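# Pull red block from under cabinet onto teal square

## Task

Retrieve the red block from beneath the cabinet and set it on the teal square so that all of it is within the square's edges, lying flat on the table and staying there once the robot lets go; the cabinet must finish in its original spot, neither rotated nor tilted.

## Robot and tools

Robot: two arms, left_arm and right_arm. Each has six joints, always listed in this order: waist, shoulder, elbow, forearm roll, wrist pitch, wrist roll, followed by a gripper opening. The shoulder's sign is flipped relative to the URDF in everything you send and read; the stated ranges use URDF signs. Ranges in radians: waist -6.283 to 6.283, shoulder -2.304 to 2.304, elbow -4.224 to 0.061, forearm roll -6.283 to 6.283, wrist pitch -2.164 to 2.164, wrist roll -6.283 to 6.283. True limits may differ by up to 0.010 rad.

Scene frame (shared by both arms): origin on the table surface midway between the arms, +x points out over the table, +z up, left_arm sits on the +y side. The arm names do not indicate image sides. Gripper frame: fingers extend along its +z and close along its y. The reported end_effector_position is the point between the closed pads, roughly 2 cm short of the fingertips; closing pushes the tips about 10 mm further along +z. Reported hand positions can be inaccurate, worse when reaching far.

execute_actions(actions): a list of actions. Each action is a list of up to 15 rows; every row lasts one control step (1/30 s) and if fewer than 15 rows are given the last one repeats to fill 15 steps. A row is one flat list of 14 numbers, each in [-1, 1], covering both arms even if one is idle: left waist, shoulder, elbow, forearm roll, wrist pitch, wrist roll, left opening, then the same seven for right_arm. The six joint numbers per arm are offsets, scaled so 1.0 equals 2.036 rad, measured from that arm's joint angles at the beginning of the current action (not from the previous row; for a call's first action, from the last reported angles). The opening is absolute: +1 fully open, -1 closed. An action requesting any joint more than 0.010 rad beyond its limit is rejected for both arms; a malformed action, or a first action failing that check, rejects the whole call. An empty list just returns the current state and images.

move(target, speed, blocking): target is one 14-number row laid out as above; its joint values are offsets from the Joint positions in the most recent result showing them, and the openings are absolute, applied immediately. All joints travel so they finish together, so the hand follows a curve. speed is the top rate in rad/s of the joint with the largest travel, 0.01 to 2, default 0.5; paths last 0.5 to 10 s. Moves do not avoid obstacles or the other arm. blocking=false returns after 0.5 s while motion continues; then only wait or stop are accepted until a result shows the move ended. The result adds a move: line giving the ending (done, off_target, moving, held, fault), limits=held or limits=none, and each arm's joint farthest from its target.

wait(seconds): 0 to 10; the robot keeps its last command and the call returns early if a running move finishes. stop(): brakes a running move; it needs some distance, more when fast. zoom_image(camera, region): region is [x0, y0, x1, y1] in pixels of that camera's last full image, origin top-left, at most 504 by 504. finished_scene(scene): pass the number of the current scene to end it; irreversible, and the goal must already hold without the robot's help.

Cameras (all 504x504): cam_head_left, cam_head_right, cam_high, cam_low, cam_left_wrist, cam_right_wrist. Calibration is given in OpenCV form (K, distortion D, T_world_to_cam in metres); fixed cameras may be off by a couple of degrees and millimetres, and wrist camera poses follow their arm's joint readings.

Reading results: the state line gives each gripper's position (m), quaternion wxyz and velocities (m/s, rad/s) in the scene frame. Joint positions and Joint velocities list each arm's six joints (rad, rad/s) plus the pad gap in metres (0.084 when fully open). Joint targets are the angles currently being driven toward and can drift on their own. grip_measured is the measured opening on the command scale. Step readings show joint angles at some steps, with HELD marking steps where an arm's row was held back. joint sent to its limit means a joint was clipped at its end; its absence does not prove more travel exists. joint command not followed means a clearance check altered targets. MOTOR HOT appears from 65 °C; at 80 °C an OVER-TEMPERATURE FAULT brakes the arm until it cools.

Motion limits: joint targets move at most 3.14 rad/s, with 0.16 s of acceleration; each step the target stays within 0.623 rad of the measured angle, and targets that would shift the gripper over 70 mm are scaled back. Large motions may need several actions.

Gripping: to hold, keep commanding an opening well below grip_measured; lower means firmer, up to about 24 N per pad for objects up to about 6 cm. Very fast closing can overshoot. Returning exactly grip_measured keeps light pressure.

Avoid: letting the arms collide or press one another, hard or fast contacts (a target far past a contact presses hard), knocking anything off the table, moving or tipping the cabinet, and overloading joints. Load limits in N m: waist 53.4, shoulder 53.4, elbow 44.5, forearm roll 24, wrist pitch 16.9, wrist roll 16.9, including held weight; reaching one causes a torque fault that backs off the joint, freezes the arm for 10 s and drops the rest of the call. Brief external tugs on held parts or pushes on loose objects can occur. Faster, smoother, lower-effort motion is preferred.

Each tool is called after ">>>" as a command line: name --argument value for each argument, lists and objects as JSON in quotes; but a table of rows of numbers goes row by row, as --pt "numbers of a row", without its own name.

## Session

I'll start by looking at the current state of the scene.

>>> execute_actions --actions '[]'

Scene clock: 0.00 s.
left_arm: end_effector_position=(+0.8524, -0.1577, +0.2543) grip_measured=+1.00 end_effector_quat_wxyz=(+0.310, +0.760, +0.057, +0.569) end_effector_velocity=(-0.000, -0.000, +0.000) end_effector_angular_velocity=(-0.000, -0.001, -0.000) | right_arm: end_effector_position=(+0.5317, -0.1918, +0.2805) grip_measured=+1.00 end_effector_quat_wxyz=(-0.230, +0.733, +0.085, +0.634) end_effector_velocity=(-0.000, +0.000, -0.000) end_effector_angular_velocity=(-0.001, +0.001, +0.001)
Joint names: [waist, shoulder, elbow, forearm roll, wrist pitch, wrist roll]
Joint positions: left_arm=[-0.499  1.28  -2.096 -0.228  0.604 -0.406  0.084] | right_arm=[ 0.534  0.41  -0.454  0.055  1.437  0.231  0.084]
Joint velocities: left_arm=[-0.001  0.    -0.    -0.     0.     0.     0.   ] | right_arm=[-0.     0.     0.    -0.001 -0.    -0.    -0.   ]
Joint targets: left_arm=[-0.499 1.280 -2.096 -0.228 0.604 -0.406] | right_arm=[0.534 0.410 -0.454 0.055 1.437 0.231]

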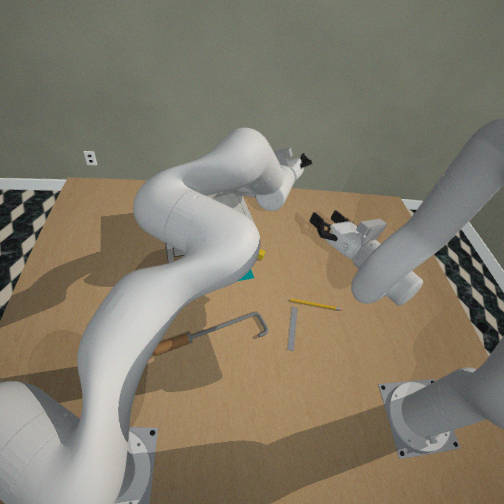

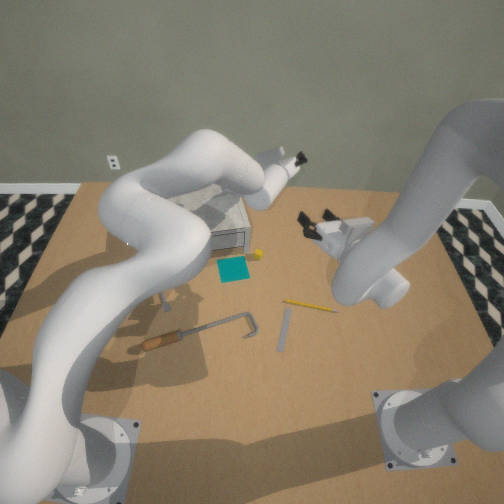

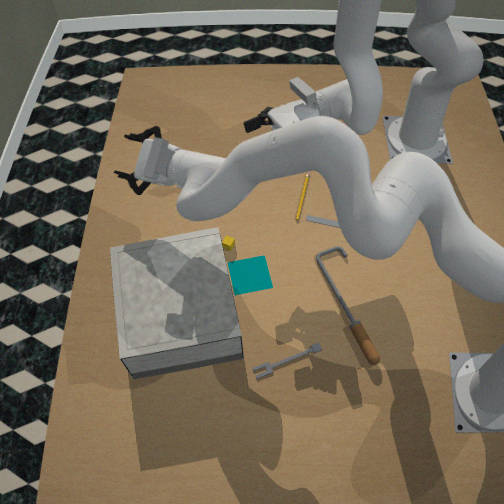

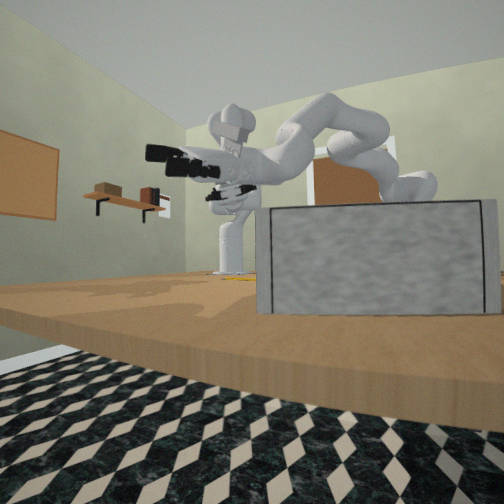

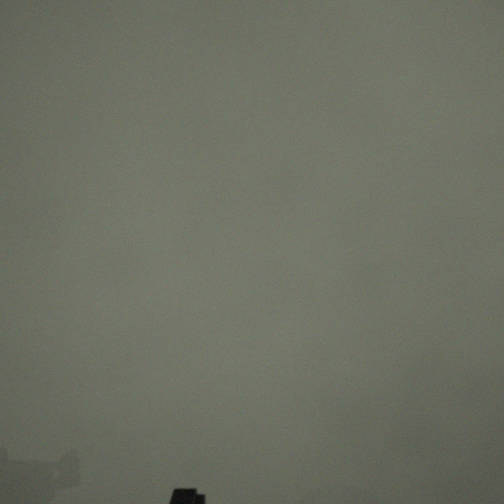

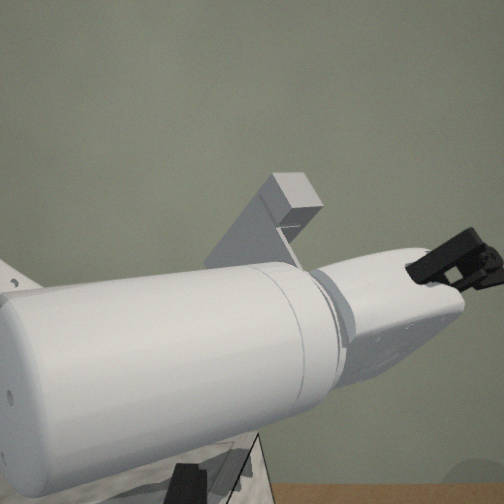

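>>> zoom_image --camera "cam_high" --region '[90, 150, 400, 400]'

>>> zoom_image --camera "cam_head_right" --region '[120, 180, 360, 380]'

>>> zoom_image --camera "cam_high" --region '[340, 60, 504, 220]'

Region (90, 150, 400, 400) of cam_high's 504x504 image, scaled by 1.626, with more detail than that image has; it fills the top 406 rows of this view, and the rest is white.

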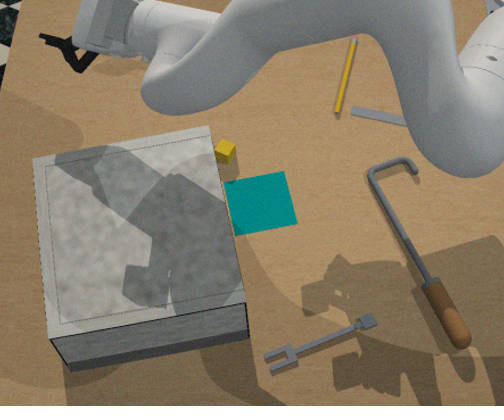

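Region (120, 180, 360, 380) of cam_head_right's 504x504 image, scaled by 2.100, with more detail than that image has.

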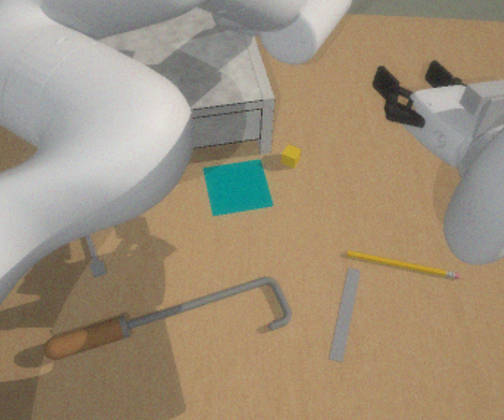

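Region (340, 60, 504, 220) of cam_high's 504x504 image, scaled by 3.073, with more detail than that image has; it fills the top 492 rows of this view, and the rest is white.

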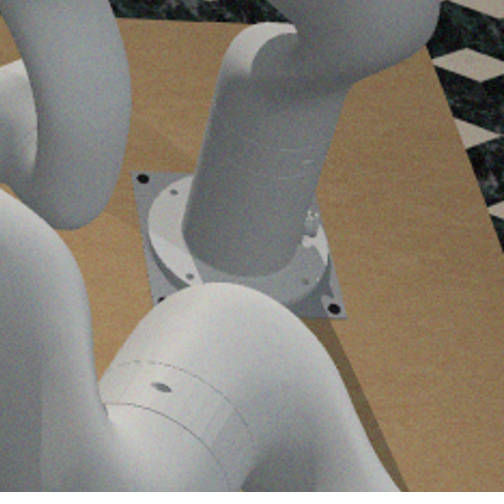

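>>> zoom_image --camera "cam_head_left" --region '[340, 340, 504, 504]'

>>> zoom_image --camera "cam_head_right" --region '[340, 340, 504, 504]'

Region (340, 340, 504, 504) of cam_head_left's 504x504 image, scaled by 3.073, with more detail than that image has.

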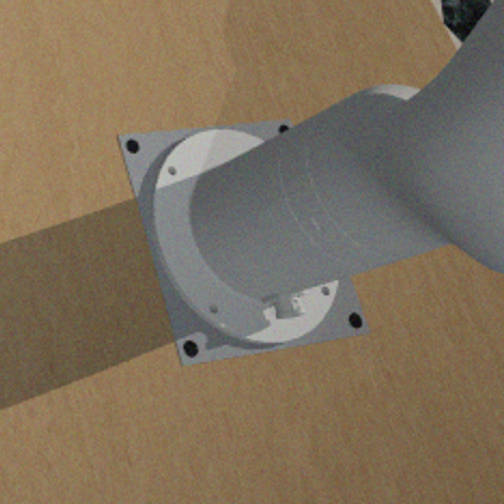

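Region (340, 340, 504, 504) of cam_head_right's 504x504 image, scaled by 3.073, with more detail than that image has.

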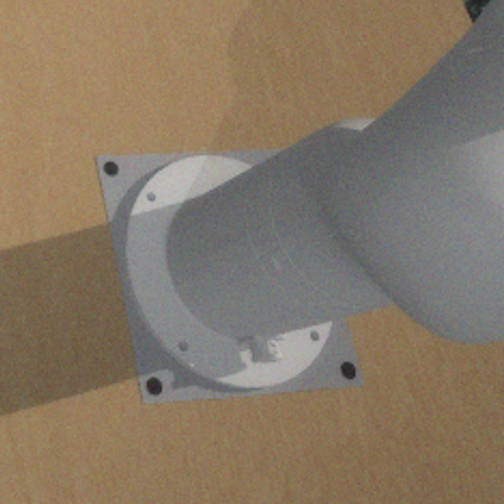

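>>> move --target '[0.0889,-0.6469,0.7760,0.1120,-0.5683,-0.9352,1.0,0.1749,0.3067,-0.1022,0.1498,0.1886,-0.8212,-1.0]' --speed 0.9

Scene clock: 77.07 s.
left_arm: end_effector_position=(+0.2782, +0.2332, +0.2258) grip_measured=+1.00 end_effector_quat_wxyz=(+0.001, +0.567, +0.824, +0.000) end_effector_velocity=(-0.001, +0.001, -0.000) end_effector_angular_velocity=(+0.001, +0.001, +0.002) | right_arm: end_effector_position=(+0.4482, -0.0941, +0.0876) grip_measured=-1.00 end_effector_quat_wxyz=(+0.335, +0.371, +0.642, +0.581) end_effector_velocity=(-0.000, +0.000, -0.000) end_effector_angular_velocity=(-0.002, -0.001, +0.000)
Joint names: [waist, shoulder, elbow, forearm roll, wrist pitch, wrist roll]
Joint positions: left_arm=[-0.318 -0.037 -0.517 -0.    -0.552 -2.31   0.084] | right_arm=[ 0.89   1.034 -0.662  0.36   1.821 -1.441  0.   ]
Joint velocities: left_arm=[-0.    -0.003  0.003  0.    -0.002 -0.002  0.   ] | right_arm=[ 0.001  0.     0.     0.001  0.    -0.002  0.   ]
Joint targets: left_arm=[-0.318 -0.037 -0.517 -0.000 -0.553 -2.310] | right_arm=[0.890 1.034 -0.662 0.360 1.821 -1.441]
move: done; limits=none; left_arm: farthest joint: the elbow, 0.001 radians from its target (1.580 radians at the start); right_arm: farthest joint: the waist, 0.000 radians from its target (0.356 radians at the start)
camera_calibration (this result's frames):
cam_left_wrist: T_world_to_cam=[[0.940608, 0.338819, 0.0214234, -0.311704], [0.339049, -0.940734, -0.00807074, 0.191287], [0.0174192, 0.014855, -0.999738, 0.346416], [0, 0, 0, 1]] pos_world=[0.222301, 0.280415, 0.354547]
cam_right_wrist: T_world_to_cam=[[0.0783378, 0.0527325, 0.995531, -0.0832626], [0.482668, -0.875763, 0.00840755, -0.233246], [0.872293, 0.479853, -0.0940576, -0.206552], [0, 0, 0, 1]] pos_world=[0.299277, -0.100763, 0.0654237]

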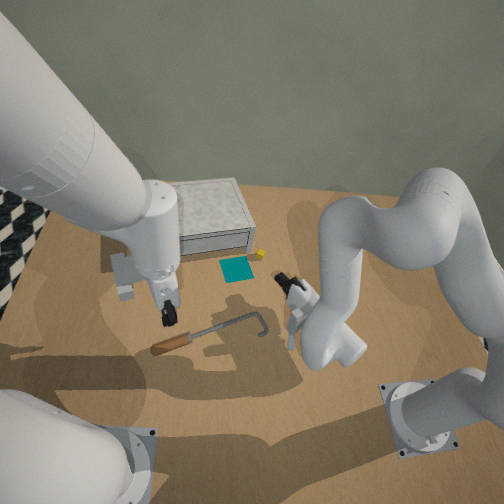

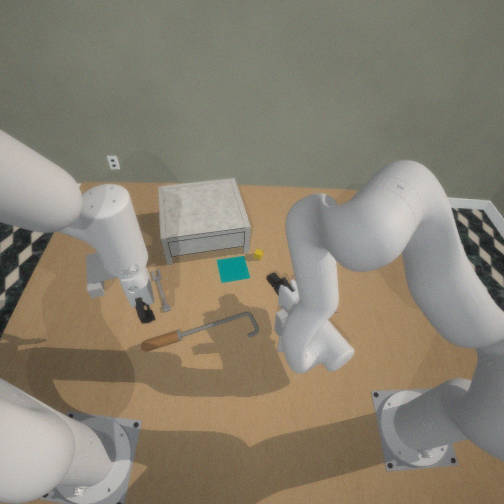

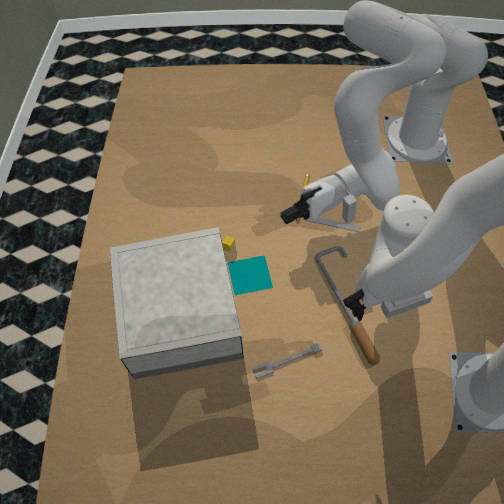

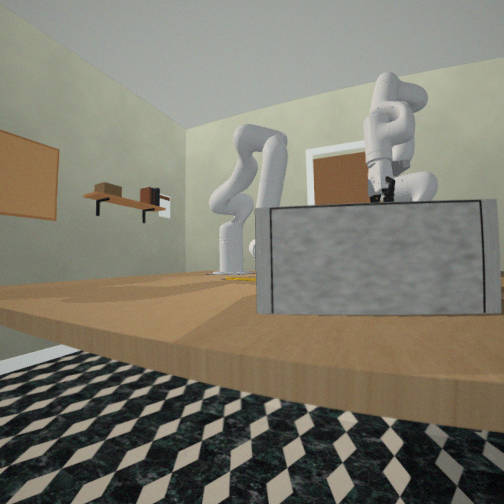

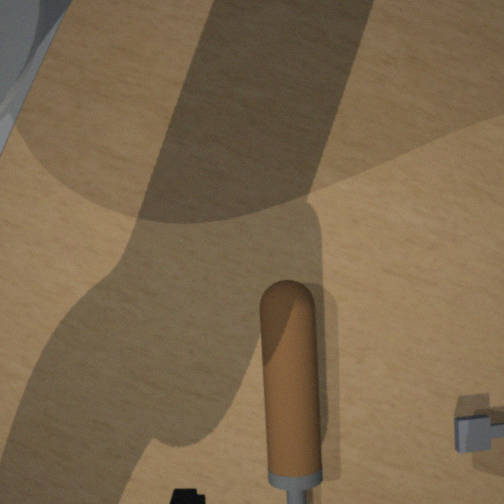

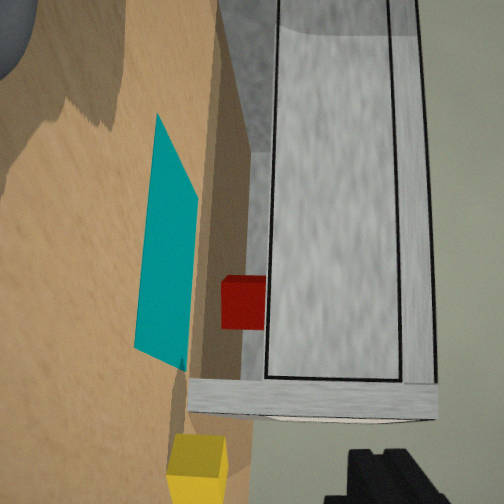

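>>> zoom_image --camera "cam_right_wrist" --region '[120, 240, 320, 440]'

>>> zoom_image --camera "cam_right_wrist" --region '[100, 0, 350, 250]'

>>> zoom_image --camera "cam_head_right" --region '[130, 160, 300, 360]'

Region (120, 240, 320, 440) of cam_right_wrist's 504x504 image, scaled by 2.520, with more detail than that image has.

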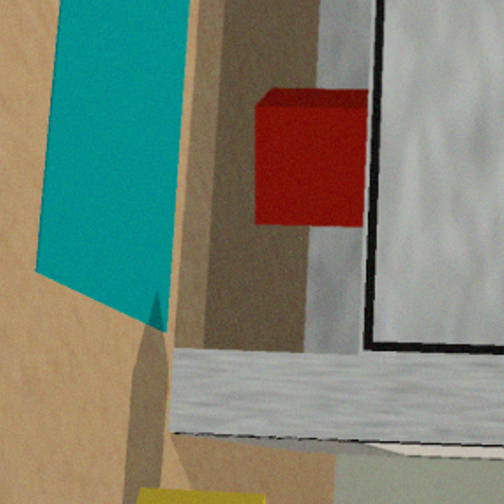

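Region (100, 0, 350, 250) of cam_right_wrist's 504x504 image, scaled by 2.016, with more detail than that image has.

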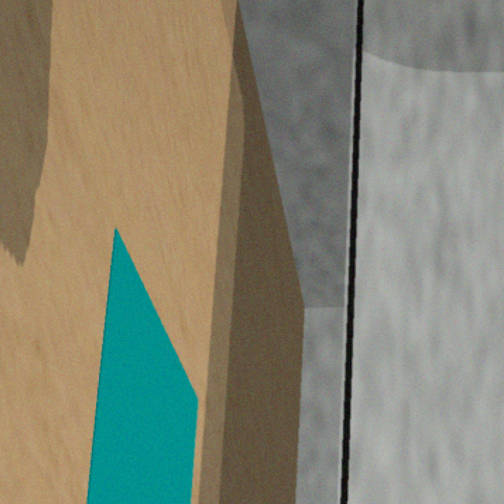

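Region (130, 160, 300, 360) of cam_head_right's 504x504 image, scaled by 2.520, with more detail than that image has; it fills the left 428 columns of this view, and the rest is white.

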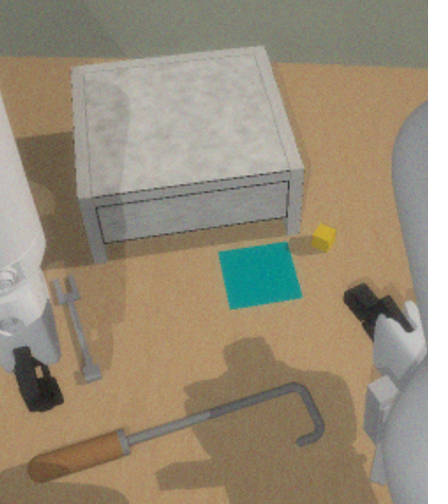

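>>> zoom_image --camera "cam_left_wrist" --region '[150, 254, 400, 504]'

Region (150, 254, 400, 504) of cam_left_wrist's 504x504 image, scaled by 2.016, with more detail than that image has.

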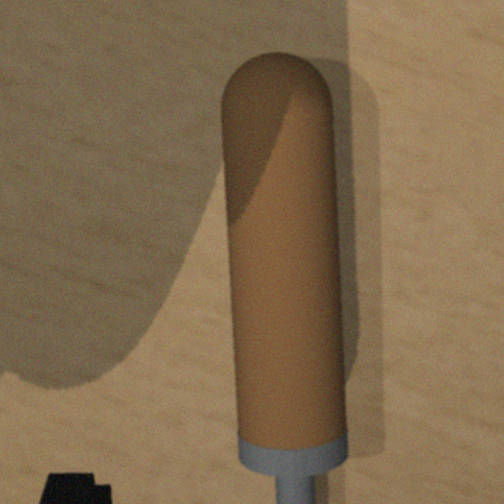

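>>> move --target '[-0.0185,0.2819,-0.0014,0,0.2796,-0.0275,1.0,0,0,0,0,0,0,-1.0]' --speed 0.6

Scene clock: 107.07 s.
left_arm: end_effector_position=(+0.2775, +0.2196, +0.0262) grip_measured=+1.00 end_effector_quat_wxyz=(-0.000, +0.560, +0.829, -0.000) end_effector_velocity=(-0.001, +0.001, -0.001) end_effector_angular_velocity=(+0.001, +0.002, +0.000) | right_arm: end_effector_position=(+0.4482, -0.0941, +0.0876) grip_measured=-1.00 end_effector_quat_wxyz=(+0.335, +0.371, +0.642, +0.581) end_effector_velocity=(+0.000, -0.000, +0.000) end_effector_angular_velocity=(-0.001, -0.000, -0.001)
Joint names: [waist, shoulder, elbow, forearm roll, wrist pitch, wrist roll]
Joint positions: left_arm=[-0.356  0.537 -0.52  -0.     0.017 -2.366  0.084] | right_arm=[ 0.89   1.034 -0.662  0.36   1.821 -1.441  0.   ]
Joint velocities: left_arm=[ 0.     0.003  0.001  0.     0.002  0.    -0.   ] | right_arm=[ 0.    -0.    -0.     0.002 -0.001 -0.     0.   ]
Joint targets: left_arm=[-0.356 0.537 -0.520 -0.000 0.017 -2.366] | right_arm=[0.890 1.034 -0.662 0.360 1.821 -1.441]
move: done; limits=none; left_arm: farthest joint: the wrist pitch, 0.001 radians from its target (0.570 radians at the start); right_arm: farthest joint: the waist, 0.000 radians from its target (0.000 radians at the start)
camera_calibration (this result's frames):
cam_left_wrist: T_world_to_cam=[[0.934245, 0.356046, 0.0204251, -0.304225], [0.356281, -0.934333, -0.00923205, 0.171018], [0.0157968, 0.0159021, -0.999749, 0.147357], [0, 0, 0, 1]] pos_world=[0.220962, 0.265763, 0.155113]
cam_right_wrist: T_world_to_cam=[[0.0783378, 0.0527327, 0.995531, -0.0832625], [0.482668, -0.875763, 0.00840768, -0.233246], [0.872293, 0.479853, -0.0940578, -0.206552], [0, 0, 0, 1]] pos_world=[0.299277, -0.100763, 0.0654237]

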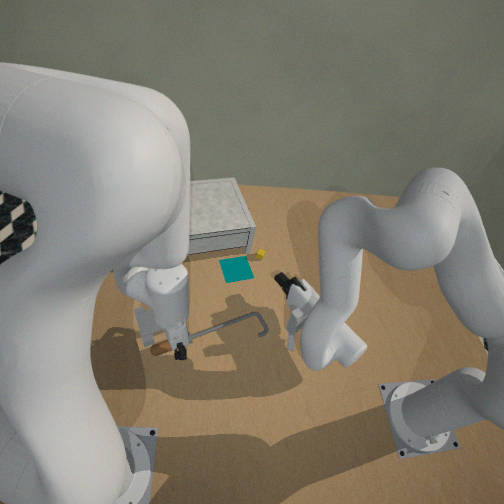

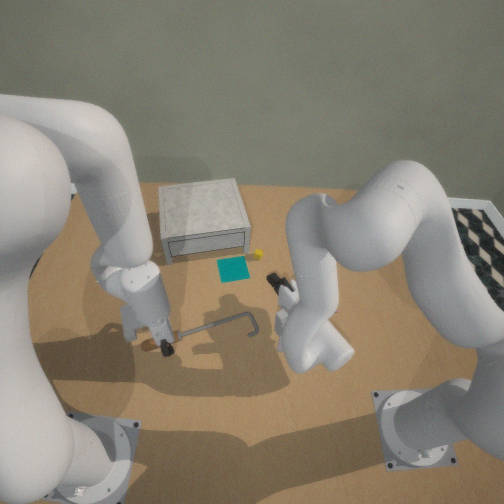

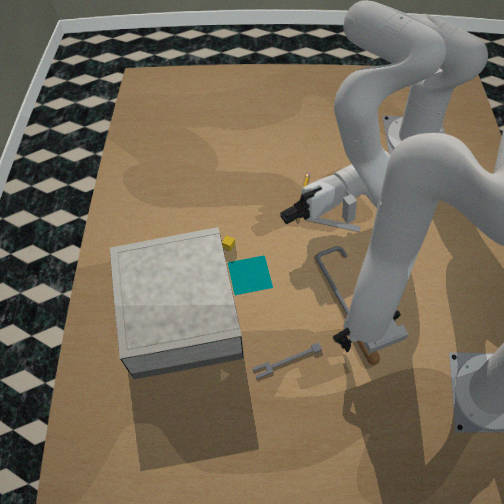

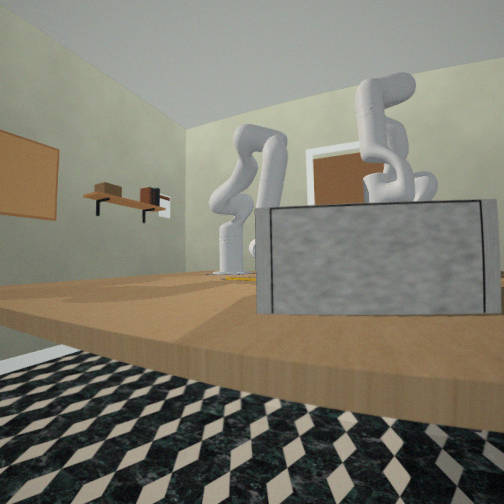

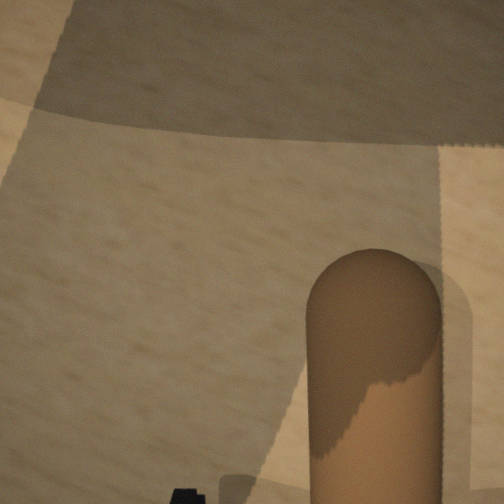

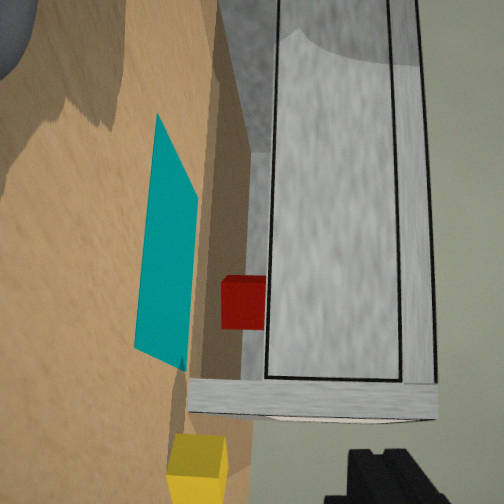

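>>> execute_actions --actions '[[[0,0,0,0,0,0,0.9,0,0,0,0,0,0,-1],[0,0,0,0,0,0,0.8,0,0,0,0,0,0,-1],[0,0,0,0,0,0,0.7,0,0,0,0,0,0,-1],[0,0,0,0,0,0,0.6,0,0,0,0,0,0,-1],[0,0,0,0,0,0,0.5,0,0,0,0,0,0,-1],[0,0,0,0,0,0,0.4,0,0,0,0,0,0,-1],[0,0,0,0,0,0,0.3,0,0,0,0,0,0,-1],[0,0,0,0,0,0,0.2,0,0,0,0,0,0,-1],[0,0,0,0,0,0,0.1,0,0,0,0,0,0,-1],[0,0,0,0,0,0,0.0,0,0,0,0,0,0,-1],[0,0,0,0,0,0,-0.08,0,0,0,0,0,0,-1],[0,0,0,0,0,0,-0.14,0,0,0,0,0,0,-1],[0,0,0,0,0,0,-0.2,0,0,0,0,0,0,-1],[0,0,0,0,0,0,-0.25,0,0,0,0,0,0,-1],[0,0,0,0,0,0,-0.3,0,0,0,0,0,0,-1]],[[0,0,0,0,0,0,-0.35,0,0,0,0,0,0,-1],[0,0,0,0,0,0,-0.4,0,0,0,0,0,0,-1],[0,0,0,0,0,0,-0.45,0,0,0,0,0,0,-1],[0,0,0,0,0,0,-0.5,0,0,0,0,0,0,-1],[0,0,0,0,0,0,-0.55,0,0,0,0,0,0,-1],[0,0,0,0,0,0,-0.6,0,0,0,0,0,0,-1],[0,0,0,0,0,0,-0.65,0,0,0,0,0,0,-1],[0,0,0,0,0,0,-0.7,0,0,0,0,0,0,-1],[0,0,0,0,0,0,-0.75,0,0,0,0,0,0,-1],[0,0,0,0,0,0,-0.8,0,0,0,0,0,0,-1],[0,0,0,0,0,0,-0.85,0,0,0,0,0,0,-1],[0,0,0,0,0,0,-0.9,0,0,0,0,0,0,-1],[0,0,0,0,0,0,-0.95,0,0,0,0,0,0,-1],[0,0,0,0,0,0,-1,0,0,0,0,0,0,-1],[0,0,0,0,0,0,-1,0,0,0,0,0,0,-1]]]'

Scene clock: 114.03 s.
left_arm: end_effector_position=(+0.2775, +0.2196, +0.0262) grip_measured=-0.32 end_effector_quat_wxyz=(-0.000, +0.560, +0.829, -0.000) end_effector_velocity=(-0.000, +0.000, -0.000) end_effector_angular_velocity=(+0.000, +0.000, +0.000) | right_arm: end_effector_position=(+0.4482, -0.0941, +0.0876) grip_measured=-1.00 end_effector_quat_wxyz=(+0.335, +0.371, +0.642, +0.581) end_effector_velocity=(+0.000, +0.000, +0.001) end_effector_angular_velocity=(+0.001, -0.002, +0.000)
Joint names: [waist, shoulder, elbow, forearm roll, wrist pitch, wrist roll]
Joint positions: left_arm=[-0.356  0.537 -0.52  -0.     0.017 -2.366  0.03 ] | right_arm=[ 0.89   1.034 -0.662  0.36   1.821 -1.441  0.   ]
Joint velocities: left_arm=[0. 0. 0. 0. 0. 0. 0.] | right_arm=[ 0.001 -0.002  0.     0.     0.    -0.     0.   ]
Joint targets: left_arm=[-0.356 0.537 -0.520 -0.000 0.016 -2.366] | right_arm=[0.890 1.034 -0.662 0.360 1.821 -1.441]
Step readings (joint positions; steps 1 to 15: 1st action; 16 to 30: 2nd action):
0: left_arm=[-0.356 0.537 -0.520 -0.000 0.017 -2.366] | right_arm=[0.890 1.034 -0.662 0.360 1.821 -1.441]
1: left_arm=[-0.356 0.537 -0.520 -0.000 0.017 -2.366] | right_arm=[0.890 1.034 -0.662 0.360 1.821 -1.441]
2: left_arm=[-0.356 0.537 -0.520 -0.000 0.017 -2.366] | right_arm=[0.890 1.034 -0.662 0.360 1.821 -1.441]
4: left_arm=[-0.356 0.537 -0.520 -0.000 0.017 -2.366] | right_arm=[0.890 1.034 -0.662 0.360 1.821 -1.441]
8: left_arm=[-0.356 0.537 -0.520 -0.000 0.017 -2.366] | right_arm=[0.890 1.034 -0.662 0.360 1.821 -1.441]
15: left_arm=[-0.356 0.537 -0.520 -0.000 0.016 -2.366] | right_arm=[0.890 1.034 -0.662 0.360 1.821 -1.441]
16: left_arm=[-0.356 0.537 -0.520 -0.000 0.016 -2.366] | right_arm=[0.890 1.034 -0.662 0.360 1.821 -1.441]
17: left_arm=[-0.356 0.537 -0.520 -0.000 0.017 -2.366] | right_arm=[0.890 1.034 -0.662 0.360 1.821 -1.441]
19: left_arm=[-0.356 0.537 -0.520 -0.000 0.017 -2.366] | right_arm=[0.890 1.034 -0.662 0.360 1.821 -1.441]
23: left_arm=[-0.356 0.537 -0.520 -0.000 0.017 -2.366] | right_arm=[0.890 1.034 -0.662 0.360 1.821 -1.441]
30: Joint positions above
camera_calibration (this result's frames):
cam_left_wrist: T_world_to_cam=[[0.934251, 0.356028, 0.0204686, -0.304238], [0.356263, -0.93434, -0.00918925, 0.170999], [0.0158531, 0.0158773, -0.999748, 0.14736], [0, 0, 0, 1]] pos_world=[0.220978, 0.265749, 0.155121]
cam_right_wrist: T_world_to_cam=[[0.0783378, 0.0527326, 0.995531, -0.0832626], [0.482668, -0.875763, 0.00840763, -0.233246], [0.872293, 0.479853, -0.0940577, -0.206552], [0, 0, 0, 1]] pos_world=[0.299277, -0.100763, 0.0654237]

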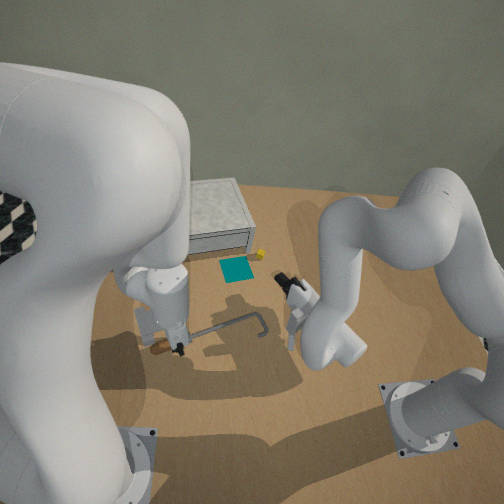

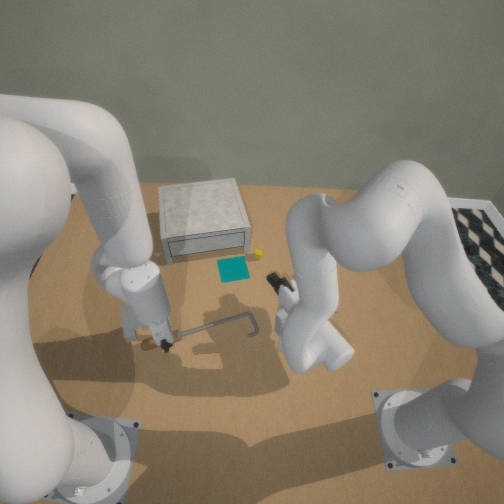

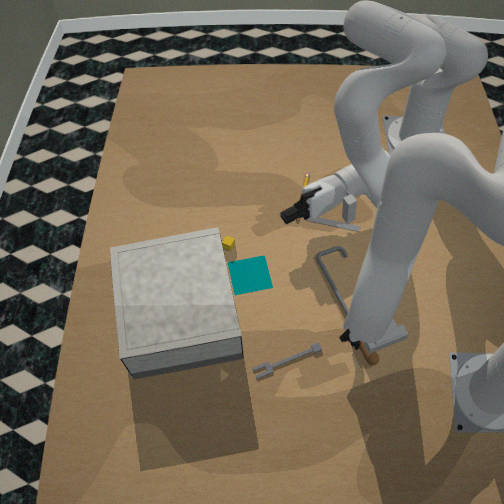

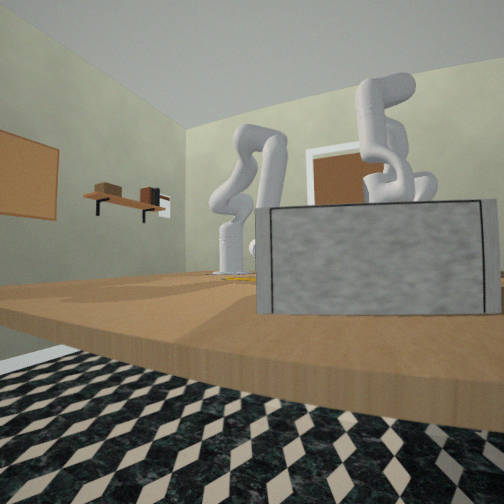

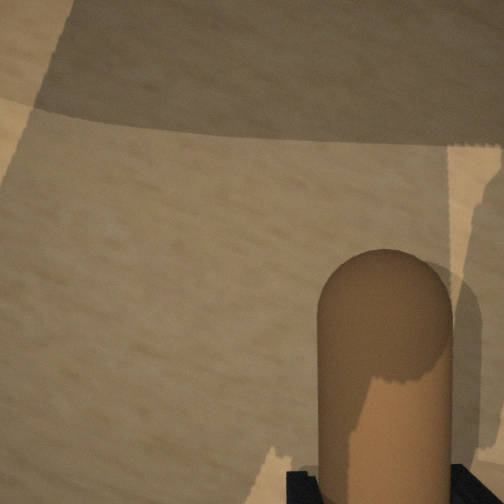

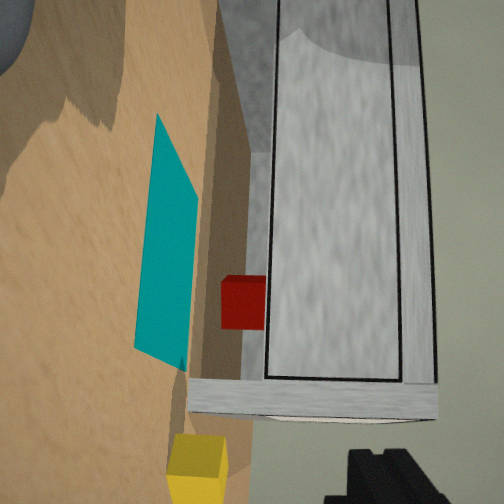

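>>> execute_actions --actions '[[[0,-0.0005,0.0001,0,-0.0004,0,-1,0,0,0,0,0,0,-1],[0,-0.0016,0.0003,0,-0.0012,0,-1,0,0,0,0,0,0,-1],[0,-0.0034,0.0007,0,-0.0027,0,-1,0,0,0,0,0,0,-1],[0,-0.0056,0.0012,0,-0.0043,0,-1,0,0,0,0,0,0,-1],[0,-0.0079,0.0017,0,-0.0062,0,-1,0,0,0,0,0,0,-1],[0,-0.0102,0.0022,0,-0.008,0,-1,0,0,0,0,0,0,-1],[0,-0.0124,0.0027,0,-0.0097,0,-1,0,0,0,0,0,0,-1],[0,-0.0142,0.0031,0,-0.0111,0,-1,0,0,0,0,0,0,-1],[0,-0.0153,0.0033,0,-0.012,0,-1,0,0,0,0,0,0,-1],[0,-0.0158,0.0034,0,-0.0124,0,-1,0,0,0,0,0,0,-1]]]'

Scene clock: 121.67 s.
left_arm: end_effector_position=(+0.2774, +0.2197, +0.0358) grip_measured=-0.32 end_effector_quat_wxyz=(-0.000, +0.560, +0.829, -0.000) end_effector_velocity=(-0.000, +0.000, +0.005) end_effector_angular_velocity=(+0.001, +0.001, +0.000) | right_arm: end_effector_position=(+0.4482, -0.0941, +0.0876) grip_measured=-1.00 end_effector_quat_wxyz=(+0.335, +0.371, +0.642, +0.581) end_effector_velocity=(+0.000, +0.000, +0.000) end_effector_angular_velocity=(+0.001, -0.001, +0.001)
Joint names: [waist, shoulder, elbow, forearm roll, wrist pitch, wrist roll]
Joint positions: left_arm=[-0.356  0.506 -0.513 -0.    -0.008 -2.366  0.03 ] | right_arm=[ 0.89   1.034 -0.662  0.36   1.821 -1.441  0.   ]
Joint velocities: left_arm=[ 0.    -0.015  0.004  0.    -0.013  0.    -0.   ] | right_arm=[-0.    -0.    -0.    -0.001  0.001  0.     0.   ]
Joint targets: left_arm=[-0.356 0.504 -0.513 -0.000 -0.009 -2.366] | right_arm=[0.890 1.034 -0.662 0.360 1.821 -1.441]
Step readings (joint positions):
0: left_arm=[-0.356 0.537 -0.520 -0.000 0.016 -2.366] | right_arm=[0.890 1.034 -0.662 0.360 1.821 -1.441]
1: left_arm=[-0.356 0.537 -0.520 -0.000 0.016 -2.366] | right_arm=[0.890 1.034 -0.662 0.360 1.821 -1.441]
2: left_arm=[-0.356 0.536 -0.520 -0.000 0.016 -2.366] | right_arm=[0.890 1.034 -0.662 0.360 1.821 -1.441]
4: left_arm=[-0.356 0.535 -0.519 -0.000 0.014 -2.366] | right_arm=[0.890 1.034 -0.662 0.360 1.821 -1.441]
8: left_arm=[-0.356 0.522 -0.516 -0.000 0.004 -2.366] | right_arm=[0.890 1.034 -0.662 0.360 1.821 -1.441]
15: Joint positions above
camera_calibration (this result's frames):
cam_left_wrist: T_world_to_cam=[[0.934257, 0.356019, 0.0203509, -0.304307], [0.356254, -0.934343, -0.00929224, 0.171211], [0.0157065, 0.0159314, -0.99975, 0.156919], [0, 0, 0, 1]] pos_world=[0.220842, 0.265809, 0.164663]
cam_right_wrist: T_world_to_cam=[[0.0783379, 0.0527325, 0.995531, -0.0832626], [0.482668, -0.875763, 0.00840752, -0.233246], [0.872293, 0.479853, -0.0940578, -0.206552], [0, 0, 0, 1]] pos_world=[0.299277, -0.100763, 0.0654237]

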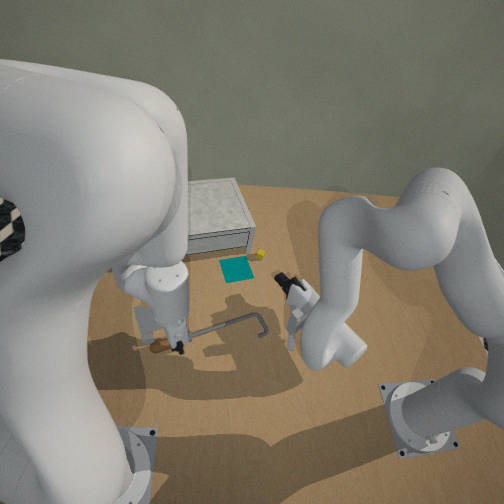

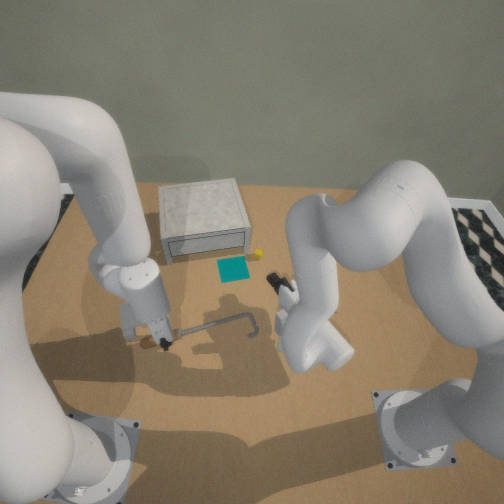

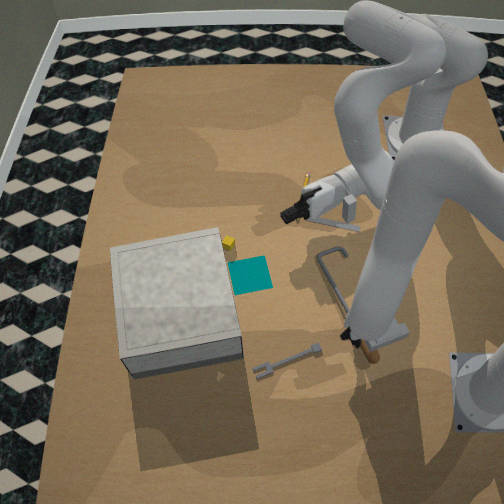

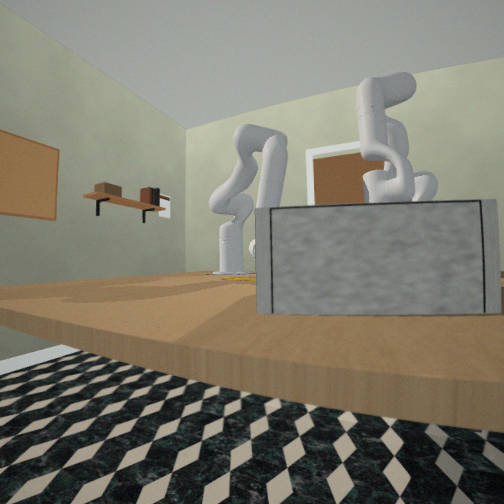

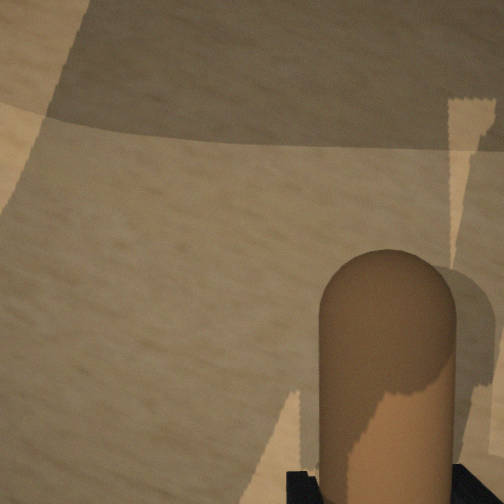

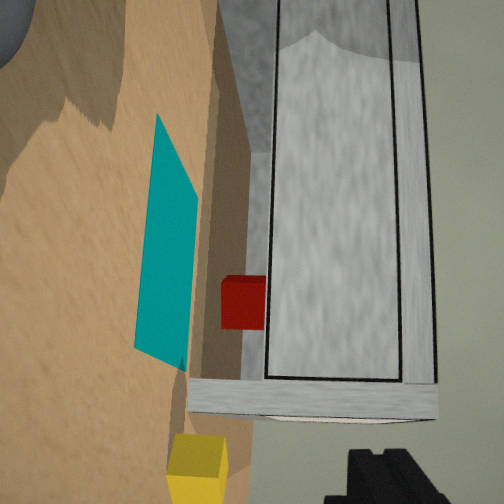

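>>> move --target '[-0.1161,0.0516,-0.1123,0,-0.0602,-0.7976,-1.0,0,0,0,0,0,0,-1.0]' --speed 0.8

Scene clock: 128.50 s.
left_arm: end_effector_position=(+0.3053, +0.0981, +0.0362) grip_measured=-0.32 end_effector_quat_wxyz=(+0.000, -0.100, +0.995, -0.000) end_effector_velocity=(-0.000, +0.000, +0.000) end_effector_angular_velocity=(+0.001, +0.001, +0.003) | right_arm: end_effector_position=(+0.4482, -0.0941, +0.0876) grip_measured=-1.00 end_effector_quat_wxyz=(+0.335, +0.371, +0.642, +0.581) end_effector_velocity=(-0.000, +0.001, +0.000) end_effector_angular_velocity=(+0.001, -0.000, +0.002)
Joint names: [waist, shoulder, elbow, forearm roll, wrist pitch, wrist roll]
Joint positions: left_arm=[-0.592  0.611 -0.742 -0.    -0.13  -3.989  0.03 ] | right_arm=[ 0.89   1.034 -0.662  0.36   1.821 -1.441  0.   ]
Joint velocities: left_arm=[ 0.001  0.    -0.     0.    -0.002 -0.002 -0.   ] | right_arm=[ 0.001 -0.    -0.    -0.001  0.001  0.     0.   ]
Joint targets: left_arm=[-0.592 0.611 -0.742 -0.000 -0.130 -3.989] | right_arm=[0.890 1.034 -0.662 0.360 1.821 -1.441]
move: done; limits=none; left_arm: farthest joint: the waist, 0.000 radians from its target (0.237 radians at the start); right_arm: farthest joint: the waist, 0.000 radians from its target (0.000 radians at the start)
camera_calibration (this result's frames):
cam_left_wrist: T_world_to_cam=[[-0.179443, 0.983563, 0.0201031, -0.0086695], [0.983694, 0.179644, -0.00866736, -0.253164], [-0.0121363, 0.01822, -0.99976, 0.167107], [0, 0, 0, 1]] pos_world=[0.249508, 0.0509616, 0.165047]
cam_right_wrist: T_world_to_cam=[[0.078338, 0.0527326, 0.995531, -0.0832626], [0.482668, -0.875763, 0.00840753, -0.233246], [0.872293, 0.479853, -0.0940579, -0.206552], [0, 0, 0, 1]] pos_world=[0.299277, -0.100763, 0.0654237]

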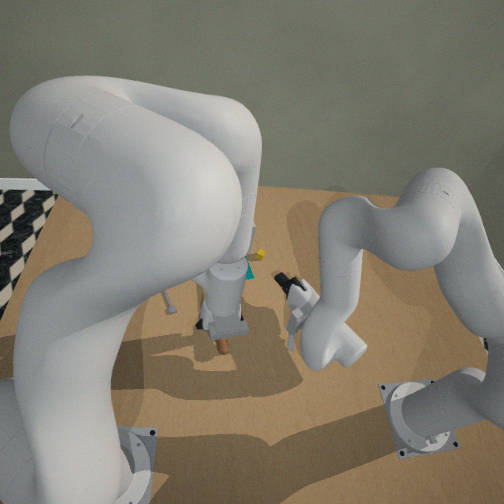

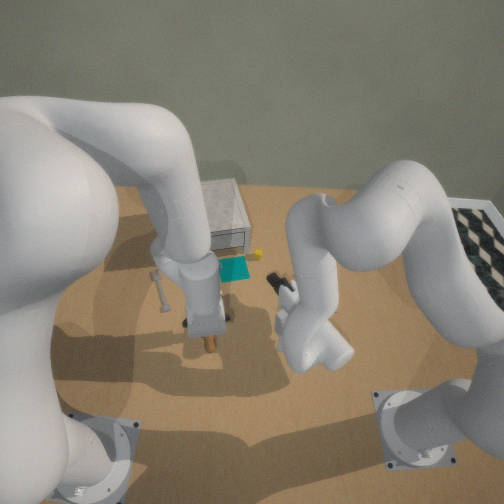

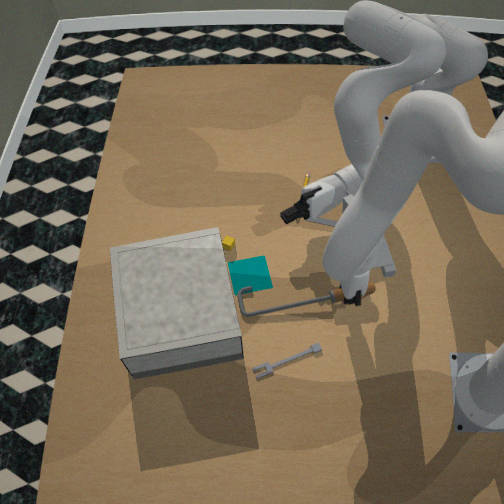

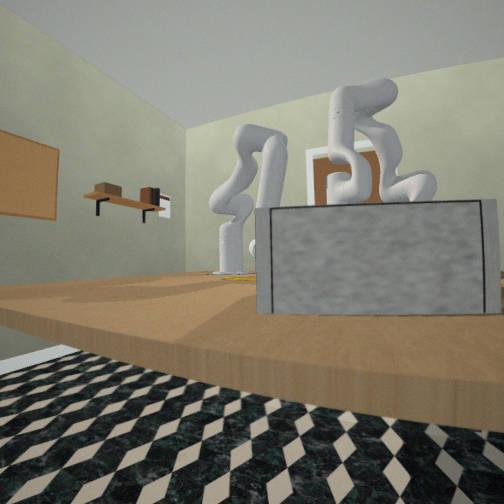

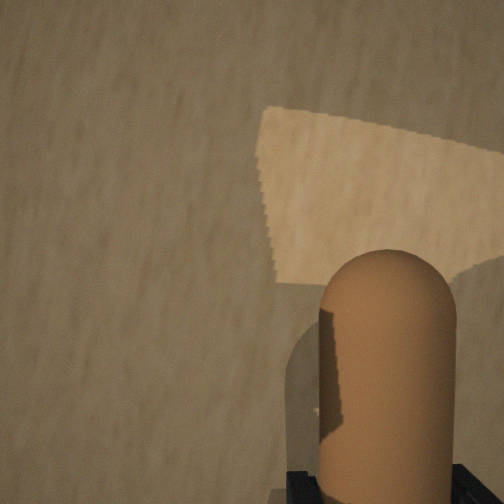

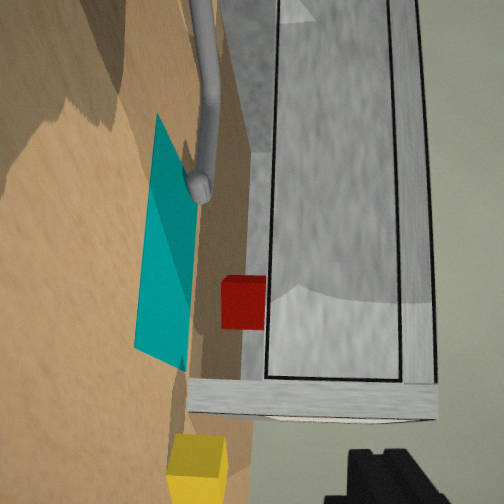

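>>> zoom_image --camera "cam_high" --region '[200, 220, 380, 380]'

>>> zoom_image --camera "cam_right_wrist" --region '[120, 0, 340, 240]'

Region (200, 220, 380, 380) of cam_high's 504x504 image, scaled by 2.800, with more detail than that image has.

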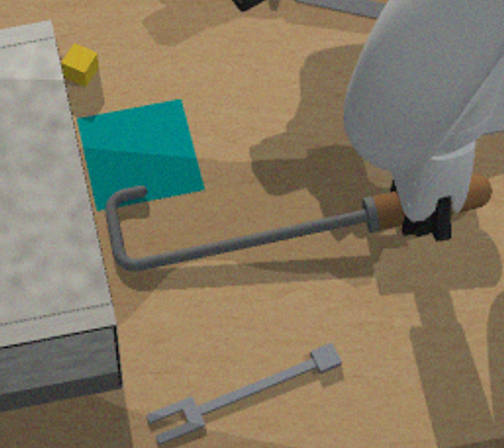

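Region (120, 0, 340, 240) of cam_right_wrist's 504x504 image, scaled by 2.100, with more detail than that image has; it fills the left 462 columns of this view, and the rest is white.

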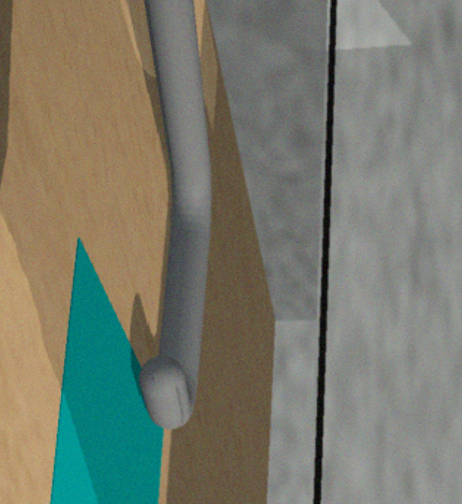

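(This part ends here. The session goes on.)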